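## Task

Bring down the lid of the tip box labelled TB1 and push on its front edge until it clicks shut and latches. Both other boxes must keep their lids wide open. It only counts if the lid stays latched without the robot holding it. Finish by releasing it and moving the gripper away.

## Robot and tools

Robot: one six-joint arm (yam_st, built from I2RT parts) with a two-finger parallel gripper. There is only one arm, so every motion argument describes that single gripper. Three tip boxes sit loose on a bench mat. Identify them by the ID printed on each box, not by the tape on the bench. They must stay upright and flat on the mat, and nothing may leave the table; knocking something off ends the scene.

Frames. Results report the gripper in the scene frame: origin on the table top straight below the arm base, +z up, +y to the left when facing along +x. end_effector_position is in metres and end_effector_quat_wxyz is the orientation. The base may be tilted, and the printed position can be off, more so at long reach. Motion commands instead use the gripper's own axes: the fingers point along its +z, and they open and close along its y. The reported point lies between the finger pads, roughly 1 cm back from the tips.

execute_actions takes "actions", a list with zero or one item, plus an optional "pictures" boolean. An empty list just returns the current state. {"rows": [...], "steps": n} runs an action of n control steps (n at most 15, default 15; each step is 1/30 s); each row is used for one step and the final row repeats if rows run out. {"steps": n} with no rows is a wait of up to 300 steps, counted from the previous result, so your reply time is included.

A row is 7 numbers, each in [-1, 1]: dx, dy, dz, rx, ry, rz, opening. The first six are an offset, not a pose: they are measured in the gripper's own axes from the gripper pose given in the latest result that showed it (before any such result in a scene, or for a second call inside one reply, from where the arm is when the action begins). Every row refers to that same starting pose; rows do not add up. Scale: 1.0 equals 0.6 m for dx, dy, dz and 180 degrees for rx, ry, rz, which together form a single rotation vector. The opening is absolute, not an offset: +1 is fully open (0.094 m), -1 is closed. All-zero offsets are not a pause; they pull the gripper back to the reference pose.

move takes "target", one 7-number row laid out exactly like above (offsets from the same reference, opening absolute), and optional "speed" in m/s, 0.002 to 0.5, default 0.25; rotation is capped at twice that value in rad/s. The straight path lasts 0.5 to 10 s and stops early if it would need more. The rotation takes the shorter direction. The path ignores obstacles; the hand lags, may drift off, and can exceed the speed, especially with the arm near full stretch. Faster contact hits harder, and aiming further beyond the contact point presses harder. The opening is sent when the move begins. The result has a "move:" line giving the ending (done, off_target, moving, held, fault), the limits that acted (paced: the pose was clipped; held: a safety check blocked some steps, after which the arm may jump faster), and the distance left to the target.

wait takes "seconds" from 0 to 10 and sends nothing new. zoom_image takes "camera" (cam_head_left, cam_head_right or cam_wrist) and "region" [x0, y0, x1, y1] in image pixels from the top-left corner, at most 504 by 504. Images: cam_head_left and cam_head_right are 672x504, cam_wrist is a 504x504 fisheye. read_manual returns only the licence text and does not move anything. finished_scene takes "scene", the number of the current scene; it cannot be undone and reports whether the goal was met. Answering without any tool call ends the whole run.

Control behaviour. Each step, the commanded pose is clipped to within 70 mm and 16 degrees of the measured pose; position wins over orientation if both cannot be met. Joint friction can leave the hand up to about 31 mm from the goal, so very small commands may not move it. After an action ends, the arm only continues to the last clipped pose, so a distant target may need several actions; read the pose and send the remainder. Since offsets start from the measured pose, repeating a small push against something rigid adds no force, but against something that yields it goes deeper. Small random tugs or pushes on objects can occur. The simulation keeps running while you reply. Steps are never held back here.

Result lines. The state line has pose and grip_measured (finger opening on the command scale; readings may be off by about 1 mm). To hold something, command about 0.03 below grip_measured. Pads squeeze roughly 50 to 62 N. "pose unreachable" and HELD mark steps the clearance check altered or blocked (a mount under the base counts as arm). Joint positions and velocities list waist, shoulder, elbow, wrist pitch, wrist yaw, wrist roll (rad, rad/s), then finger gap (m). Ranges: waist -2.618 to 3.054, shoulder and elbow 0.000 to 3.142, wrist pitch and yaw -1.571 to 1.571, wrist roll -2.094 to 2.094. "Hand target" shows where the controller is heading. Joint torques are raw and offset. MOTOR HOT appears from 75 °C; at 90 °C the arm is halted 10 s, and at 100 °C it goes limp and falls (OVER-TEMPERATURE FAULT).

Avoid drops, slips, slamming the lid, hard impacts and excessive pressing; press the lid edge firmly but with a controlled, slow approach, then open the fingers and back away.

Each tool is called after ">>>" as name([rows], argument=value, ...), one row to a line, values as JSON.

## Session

>>> execute_actions(actions=[])

Scene clock: 0.00 s of 8400.00 s.
end_effector_position=(+0.2178, +0.2880, +0.2019) grip_measured=+1.000 end_effector_quat_wxyz=(+0.333, -0.296, +0.838, -0.316)
Joint positions: [ 1.256  1.895  1.352 -1.231  1.021  0.889  0.094]
Joint velocities: [-0.022 -0.007 -0.002 -0.007 -0.037 -0.081  0.   ]
Joint torques (N m, as the arm reports them, + toward a larger angle): no reading
Motor temperatures (°C, as the motors report them): [20 23 27 25 23 20]
Hand target: +0.218, +0.288, +0.202; +0.333, -0.296, +0.838, -0.316

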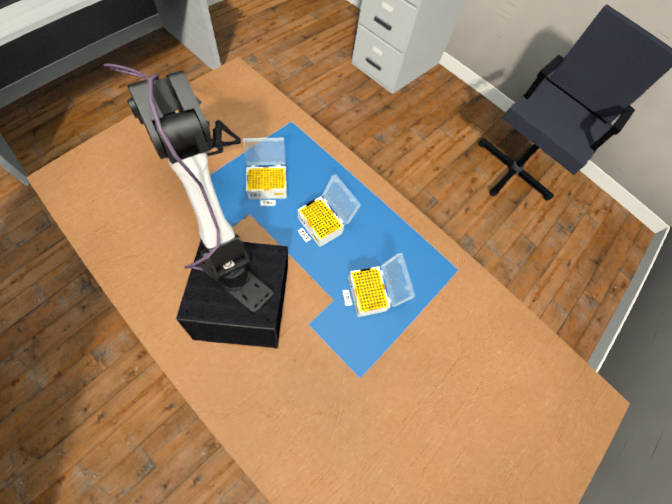

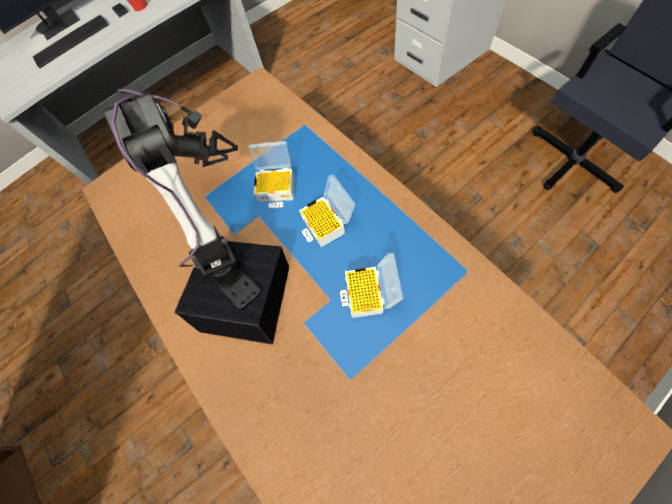

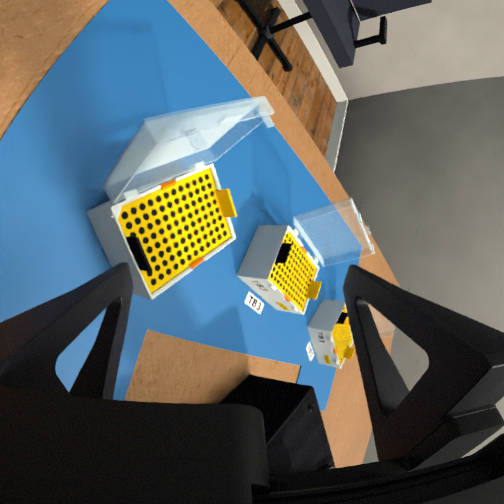

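>>> zoom_image(camera="cam_wrist", region=[225, 190, 385, 375])

>>> zoom_image(camera="cam_head_left", region=[225, 125, 365, 255])

>>> zoom_image(camera="cam_head_right", region=[235, 130, 375, 260])

Region (225, 190, 385, 375) of cam_wrist's 504x504 image, scaled by 2.724, with more detail than that image has; it fills the left 436 columns of this view, and the rest is white.

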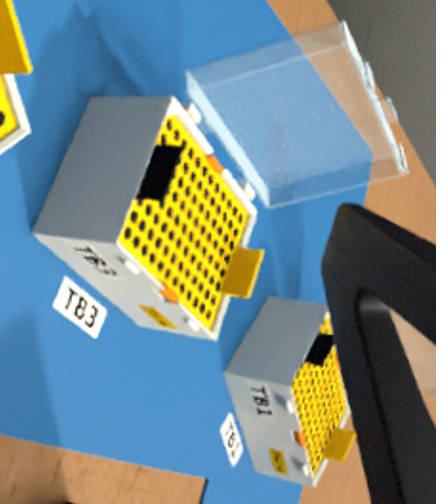

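Region (225, 125, 365, 255) of cam_head_left's 672x504 image, scaled by 3.600, with more detail than that image has; it fills the top 468 rows of this view, and the rest is white.

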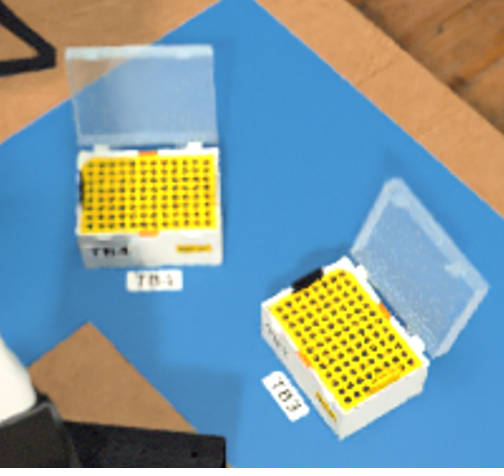

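Region (235, 130, 375, 260) of cam_head_right's 672x504 image, scaled by 3.600, with more detail than that image has; it fills the top 468 rows of this view, and the rest is white.

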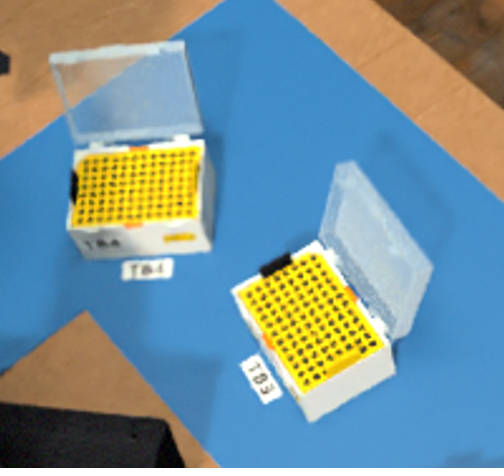

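>>> zoom_image(camera="cam_head_left", region=[335, 245, 425, 325])

>>> zoom_image(camera="cam_head_right", region=[325, 245, 415, 325])

Region (335, 245, 425, 325) of cam_head_left's 672x504 image, scaled by 5.600, with more detail than that image has.

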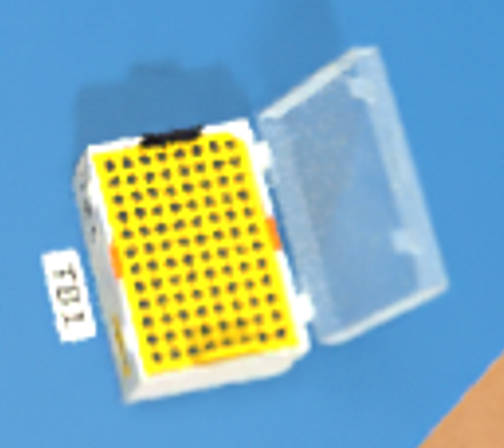

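Region (325, 245, 415, 325) of cam_head_right's 672x504 image, scaled by 5.600, with more detail than that image has.

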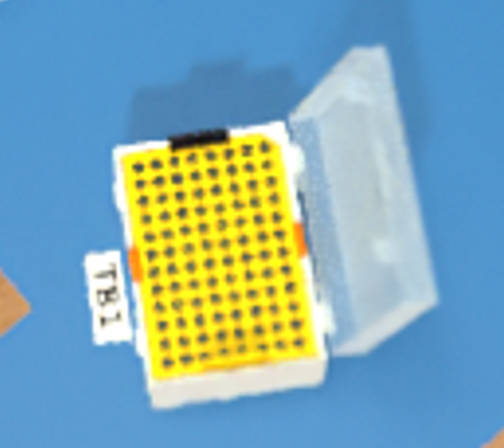

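>>> move(target=[0.5862, -0.6292, 0.4198, 0.1233, 0.3645, 0.8211, 1.0], speed=0.45)

Scene clock: 31.47 s of 8400.00 s.
end_effector_position=(+0.2931, -0.2786, +0.1934) grip_measured=+1.000 end_effector_quat_wxyz=(+0.036, +0.876, +0.480, +0.014)
Joint positions: [-0.981  2.024  1.613 -1.085 -0.183  1.288  0.094]
Joint velocities: [-0.002 -0.002  0.002  0.066 -0.037  0.022  0.   ]
Joint torques (N m, as the arm reports them, + toward a larger angle): [-2.42 -9.19  9.3   0.5   0.    0.  ]
Motor temperatures (°C, as the motors report them): [20 29 29 24 23 20]
Hand target: +0.295, -0.280, +0.191; +0.030, +0.879, +0.476, +0.019
Off the commanded pose: 0.010 m, 1 deg.
After step 90, 24.53 s passed at rest.
move: done

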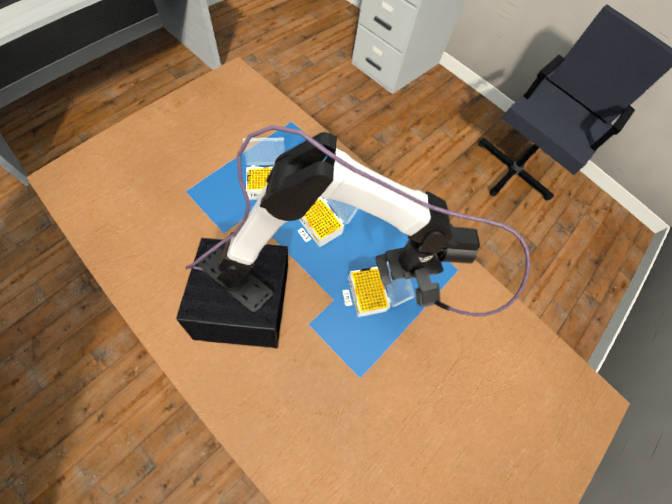

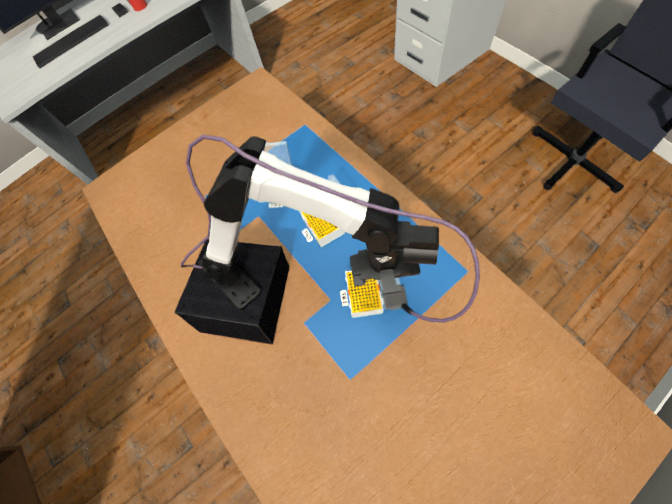

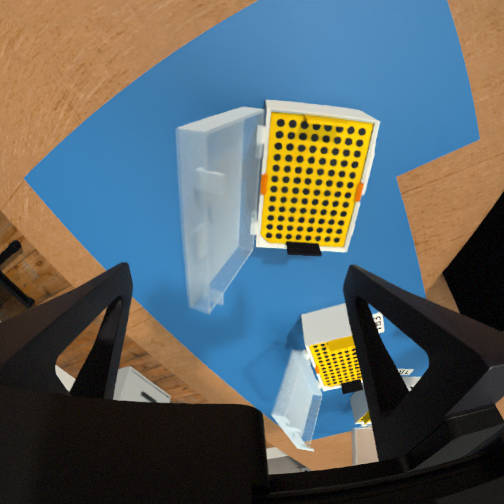

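>>> zoom_image(camera="cam_wrist", region=[110, 80, 400, 330])

Region (110, 80, 400, 330) of cam_wrist's 504x504 image, scaled by 1.738, with more detail than that image has; it fills the top 434 rows of this view, and the rest is white.

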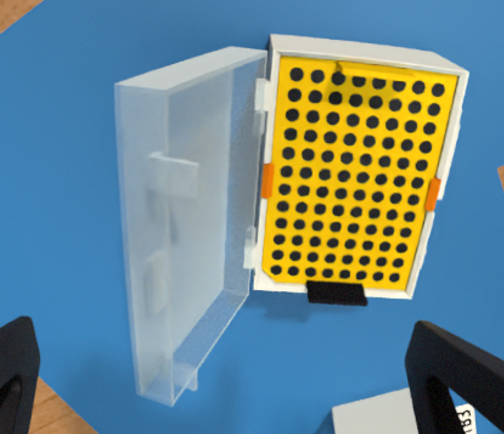

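>>> move(target=[0.008, 0.0167, 0.1433, 0, 0, 0, 1.0], speed=0.15)

Scene clock: 39.70 s of 8400.00 s.
end_effector_position=(+0.3139, -0.2900, +0.1202) grip_measured=+1.000 end_effector_quat_wxyz=(+0.049, +0.875, +0.481, +0.020)
Joint positions: [-0.932  2.158  1.524 -0.825 -0.184  1.341  0.094]
Joint velocities: [ 0.002 -0.017 -0.012  0.007 -0.066 -0.007  0.   ]
Joint torques (N m, as the arm reports them, + toward a larger angle): [ -1.66 -10.77   5.3    0.75   0.12   0.02]
Motor temperatures (°C, as the motors report them): [20 30 30 24 23 20]
Hand target: +0.310, -0.284, +0.109; +0.036, +0.876, +0.480, +0.014
Off the commanded pose: 0.014 m, 2 deg.
After step 90, 4.07 s passed at rest.
move: off_target

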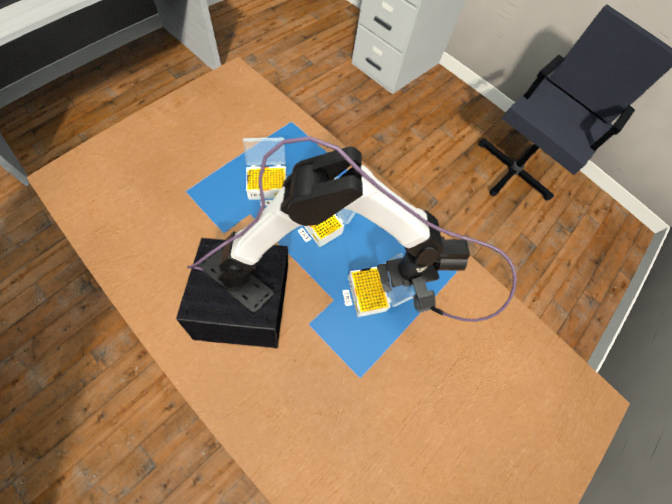

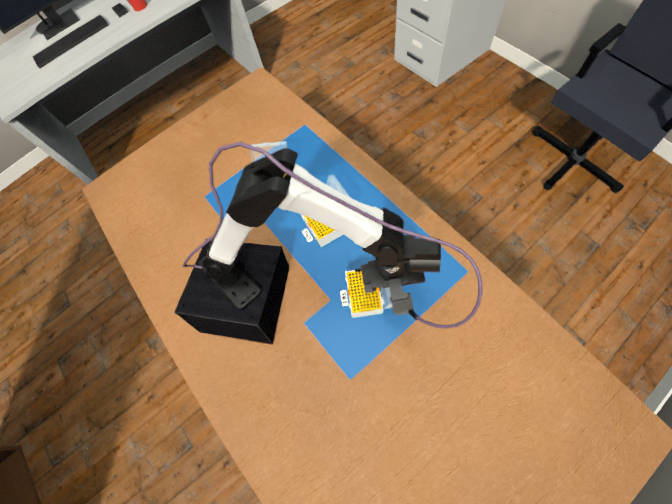

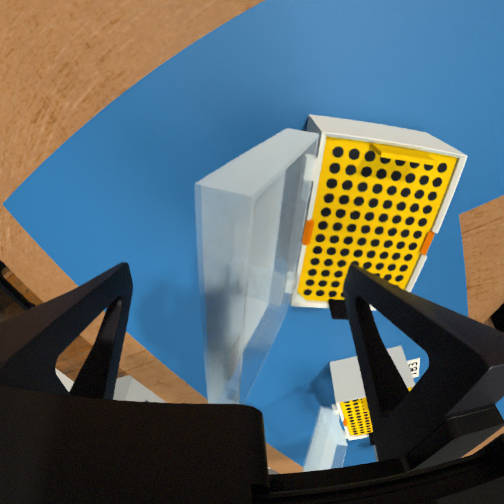

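>>> move(target=[0.0, -0.1055, -0.0162, -0.0778, 0, 0, -0.19], speed=0.06)

Scene clock: 46.47 s of 8400.00 s.
end_effector_position=(+0.2657, -0.2591, +0.1243) grip_measured=-0.189 end_effector_quat_wxyz=(+0.157, +0.863, +0.475, +0.074)
Joint positions: [-1.001  1.812  0.95  -0.367 -0.248  1.324  0.038]
Joint velocities: [ 0.012 -0.007  0.007  0.022 -0.066 -0.051 -0.001]
Joint torques (N m, as the arm reports them, + toward a larger angle): [-2.52 -9.45  4.64  1.21 -0.05 -0.14]
Motor temperatures (°C, as the motors report them): [20 32 30 24 23 20]
Hand target: +0.260, -0.255, +0.123; +0.155, +0.863, +0.474, +0.078
Off the commanded pose: 0.007 m, 1 deg.
After step 90, 1.27 s passed at rest.
move: done

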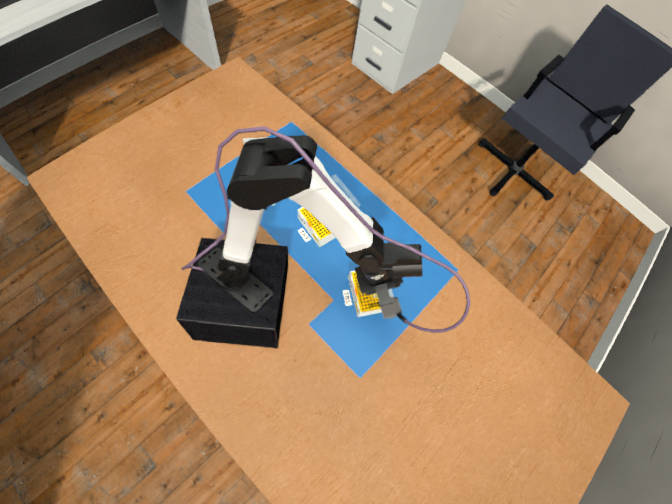

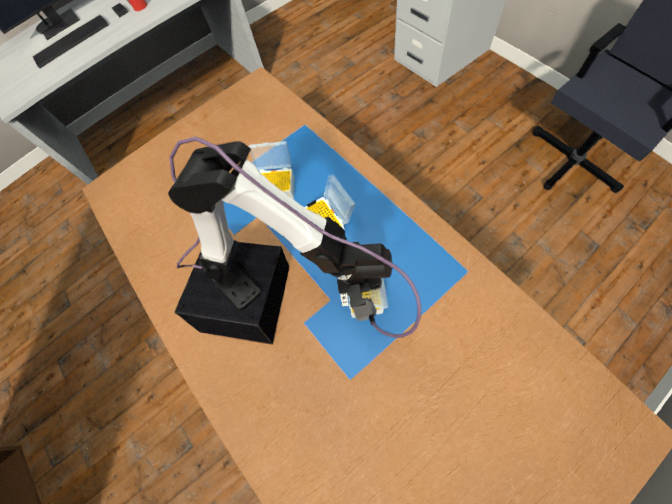

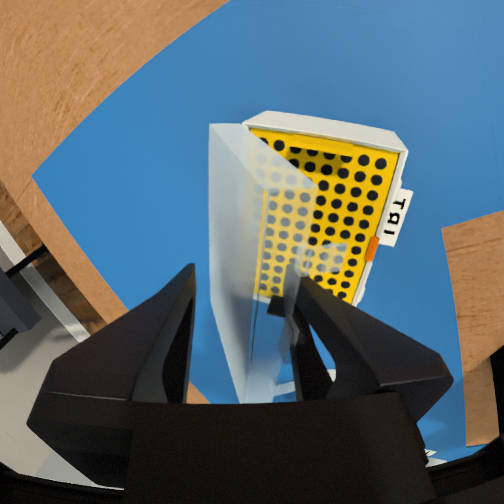

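>>> move(target=[0.0, -0.116, 0.022, -0.0667, 0, 0, 0.02], speed=0.05)

Scene clock: 54.70 s of 8400.00 s.
end_effector_position=(+0.2199, -0.2319, +0.0890) grip_measured=+0.019 end_effector_quat_wxyz=(+0.248, +0.842, +0.464, +0.120)
Joint positions: [-1.08   1.716  0.475  0.205 -0.328  1.309  0.048]
Joint velocities: [-0.012 -0.007 -0.002  0.007  0.022 -0.037 -0.001]
Joint torques (N m, as the arm reports them, + toward a larger angle): [-2.21 -7.17  3.39  1.55 -0.08 -0.17]
Motor temperatures (°C, as the motors report them): [20 32 30 25 23 20]
Hand target: +0.215, -0.227, +0.087; +0.246, +0.842, +0.464, +0.123
Off the commanded pose: 0.008 m, 0 deg.
After step 90, 2.60 s passed at rest.
move: done

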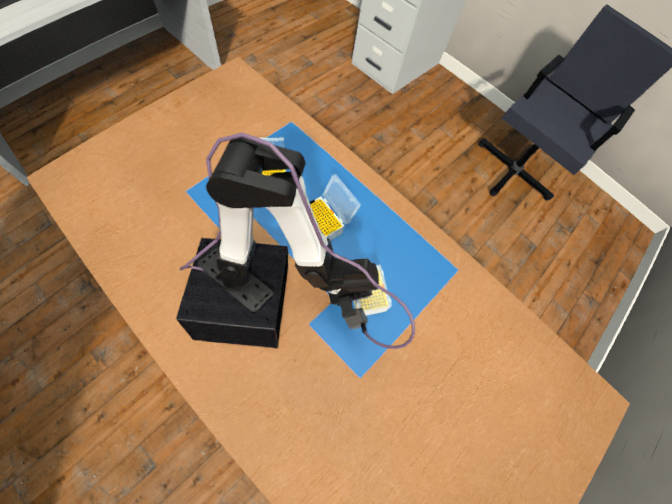

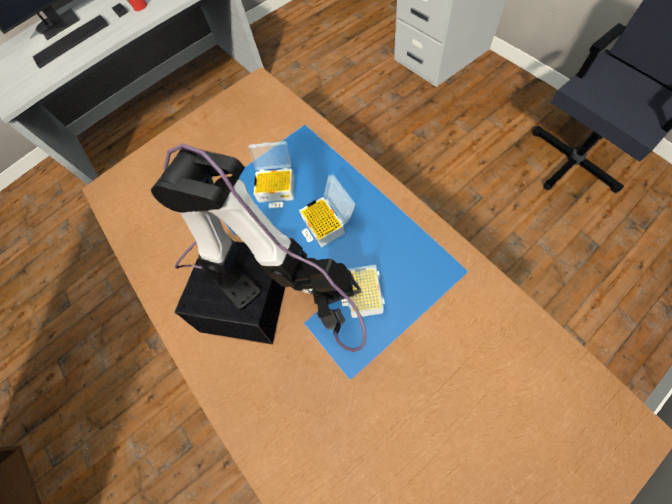

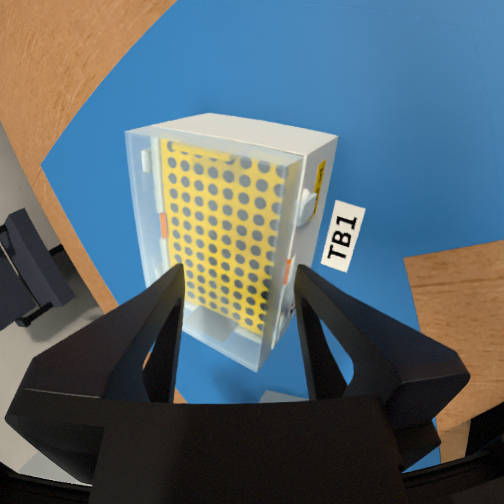

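>>> zoom_image(camera="cam_wrist", region=[110, 100, 380, 390])

>>> zoom_image(camera="cam_head_right", region=[305, 245, 405, 335])

Region (110, 100, 380, 390) of cam_wrist's 504x504 image, scaled by 1.738, with more detail than that image has; it fills the left 469 columns of this view, and the rest is white.

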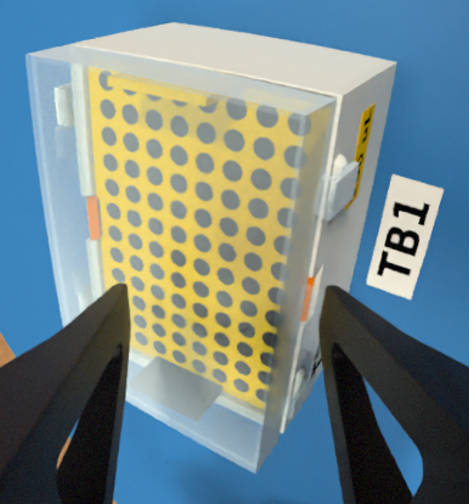

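Region (305, 245, 405, 335) of cam_head_right's 672x504 image, scaled by 5.040, with more detail than that image has; it fills the top 454 rows of this view, and the rest is white.

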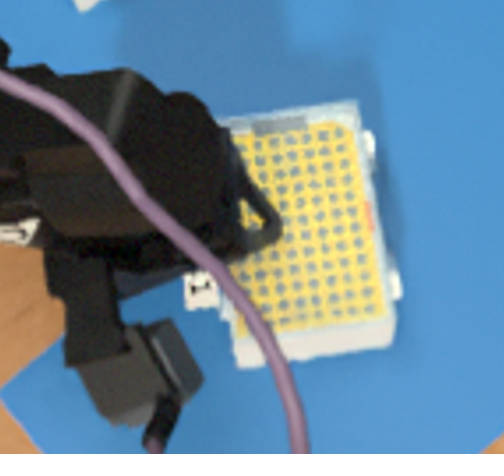

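>>> move(target=[0.005, -0.0742, 0.0244, 0, 0, 0, 0.02], speed=0.04)

Scene clock: 64.17 s of 8400.00 s.
end_effector_position=(+0.2098, -0.2242, +0.0657) grip_measured=+0.019 end_effector_quat_wxyz=(+0.270, +0.832, +0.469, +0.126)
Joint positions: [-1.084  1.82   0.362  0.47  -0.336  1.302  0.048]
Joint velocities: [-0.007  0.017 -0.002  0.007  0.022  0.007  0.001]
Joint torques (N m, as the arm reports them, + toward a larger angle): [-2.26 -4.45  1.79  1.58  0.01 -0.15]
Motor temperatures (°C, as the motors report them): [20 31 29 26 23 20]
Hand target: +0.196, -0.214, +0.053; +0.248, +0.842, +0.464, +0.121
Off the commanded pose: 0.022 m, 3 deg.
After step 90, 5.03 s passed at rest.
move: off_target

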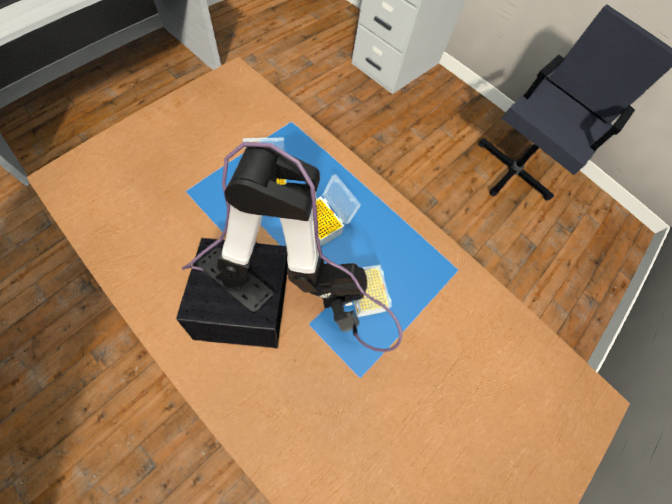

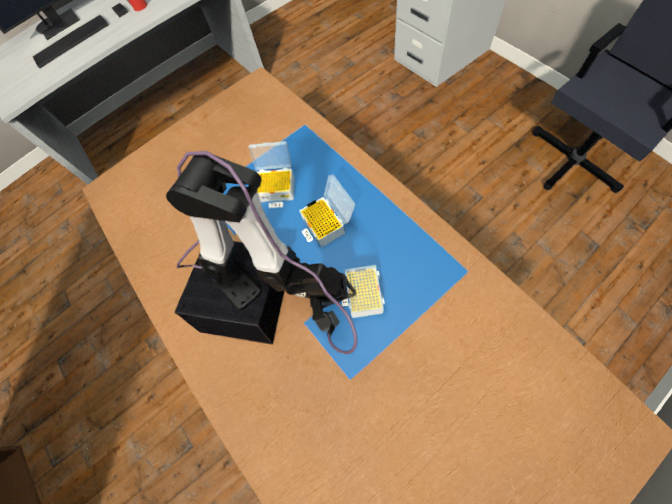

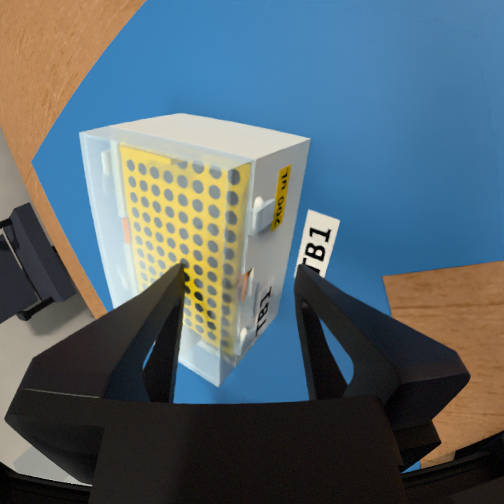

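>>> move(target=[-0.0095, 0.0887, -0.2023, 0, 0, 0, 0.02], speed=0.2)

Scene clock: 67.10 s of 8400.00 s.
end_effector_position=(+0.1857, -0.2072, +0.1891) grip_measured=+0.019 end_effector_quat_wxyz=(+0.266, +0.834, +0.468, +0.123)
Joint positions: [-1.243  1.201  0.541 -0.392 -0.415  1.155  0.048]
Joint velocities: [-0.002 -0.002  0.022 -0.007 -0.022 -0.066  0.   ]
Joint torques (N m, as the arm reports them, + toward a larger angle): [-1.85 -3.22  9.97  1.38 -0.13 -0.17]
Motor temperatures (°C, as the motors report them): [20 31 30 26 23 20]
Hand target: +0.187, -0.211, +0.196; +0.270, +0.832, +0.468, +0.126
Off the commanded pose: 0.008 m, 1 deg.
move: done

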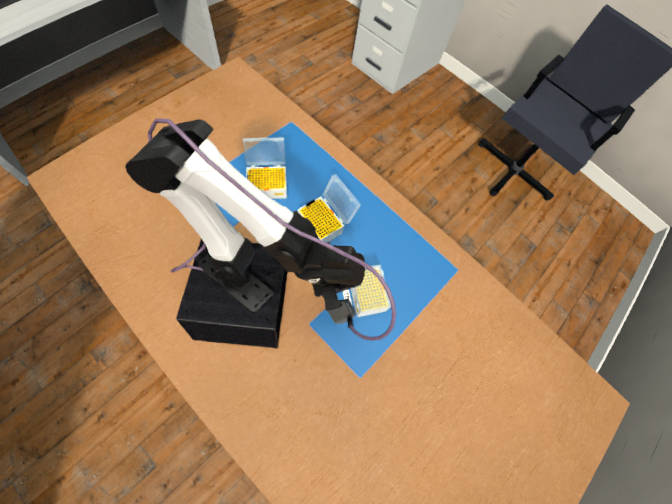

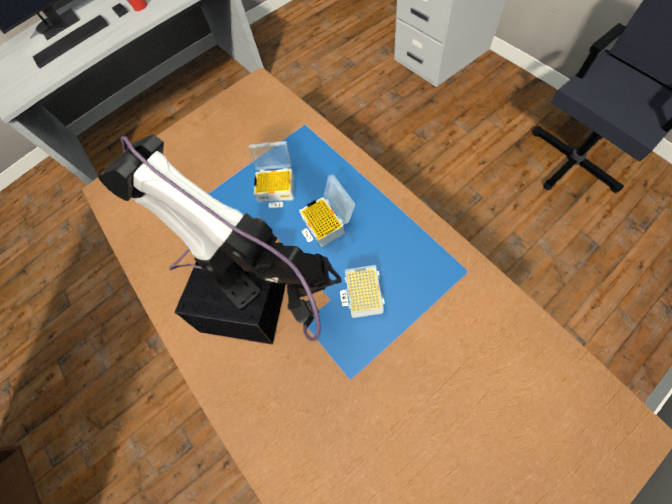

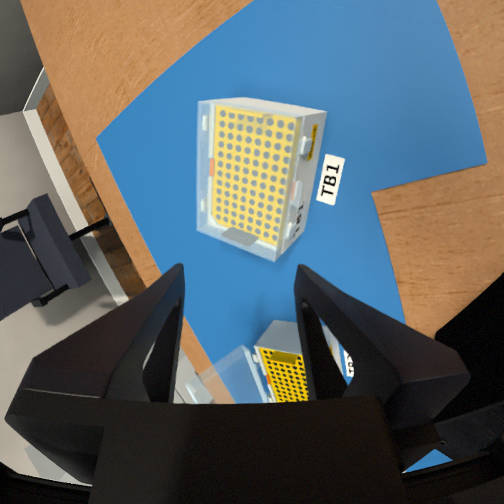

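>>> zoom_image(camera="cam_wrist", region=[255, 95, 345, 270])

>>> zoom_image(camera="cam_wrist", region=[275, 105, 335, 175])

Region (255, 95, 345, 270) of cam_wrist's 504x504 image, scaled by 2.880, with more detail than that image has; it fills the left 259 columns of this view, and the rest is white.

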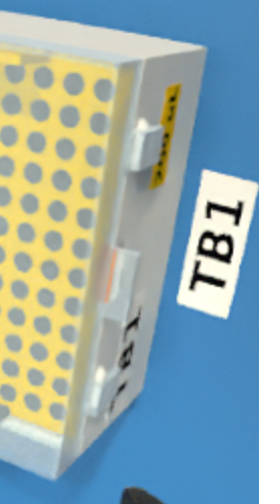

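Region (275, 105, 335, 175) of cam_wrist's 504x504 image, scaled by 7.200, with more detail than that image has; it fills the left 432 columns of this view, and the rest is white.

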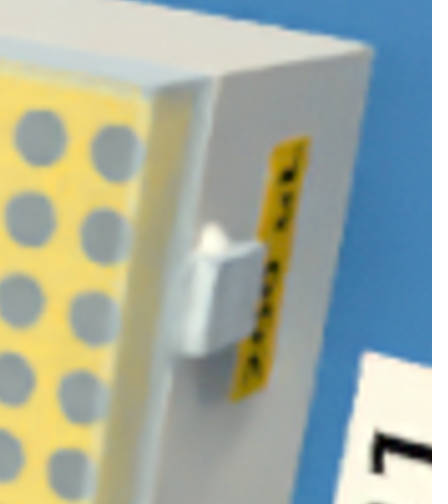

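>>> execute_actions(actions=[])

Scene clock: 70.23 s of 8400.00 s.
end_effector_position=(+0.1855, -0.2068, +0.1889) grip_measured=+0.019 end_effector_quat_wxyz=(+0.265, +0.834, +0.469, +0.123)
Joint positions: [-1.243  1.201  0.541 -0.394 -0.415  1.154  0.048]
Joint velocities: [ 0.007 -0.007  0.007 -0.066  0.022  0.022 -0.   ]
Joint torques (N m, as the arm reports them, + toward a larger angle): [-1.88 -3.23 10.    1.38 -0.14 -0.18]
Motor temperatures (°C, as the motors report them): [20 30 30 26 23 20]
Hand target: +0.187, -0.211, +0.196; +0.270, +0.832, +0.468, +0.126
Off the commanded pose: 0.009 m, 1 deg.
Steps of this call (steps 1 to 90: nothing new was sent; then 0.13 s passed at rest). Readings (end_effector_position):
1: (+0.1856, -0.2071, +0.1890)
2: (+0.1856, -0.2070, +0.1890)
4: (+0.1856, -0.2070, +0.1890)
8: (+0.1856, -0.2069, +0.1889)
90: the state above

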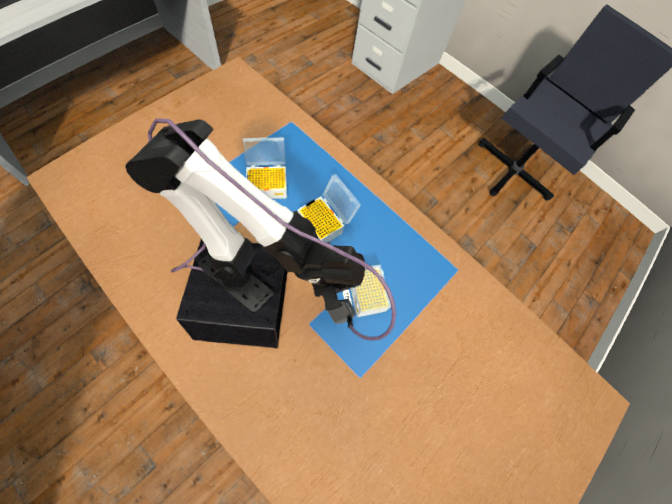

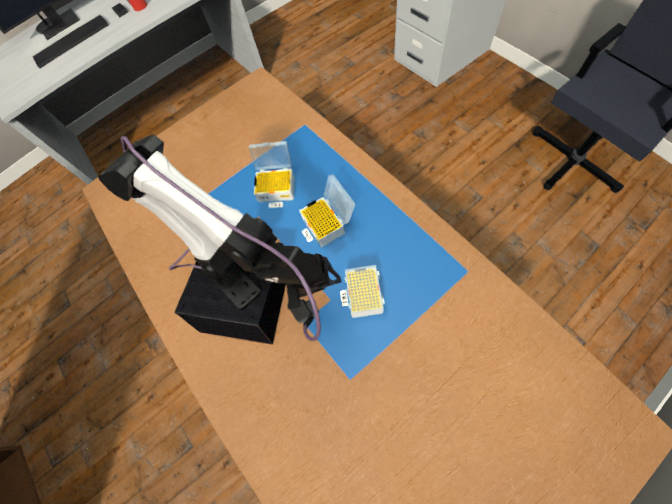

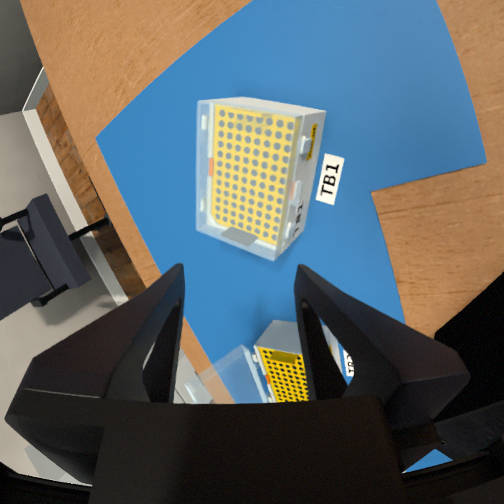

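>>> zoom_image(camera="cam_wrist", region=[180, 80, 360, 270])

Region (180, 80, 360, 270) of cam_wrist's 504x504 image, scaled by 2.653, with more detail than that image has; it fills the left 477 columns of this view, and the rest is white.

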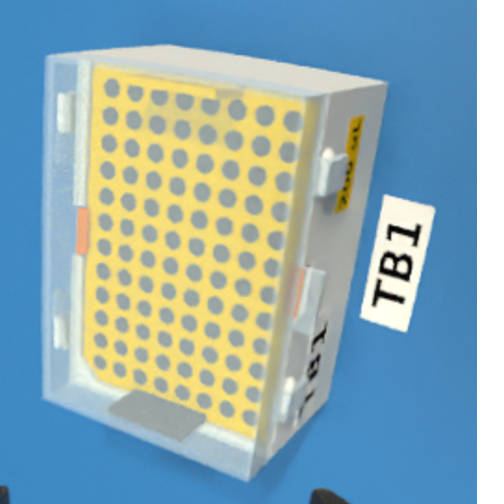

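The label on the box itself reads TB1, and the lid is sitting flush, so I'm ending the scene.

>>> finished_scene(scene=2)

The scene is finished: the task was done.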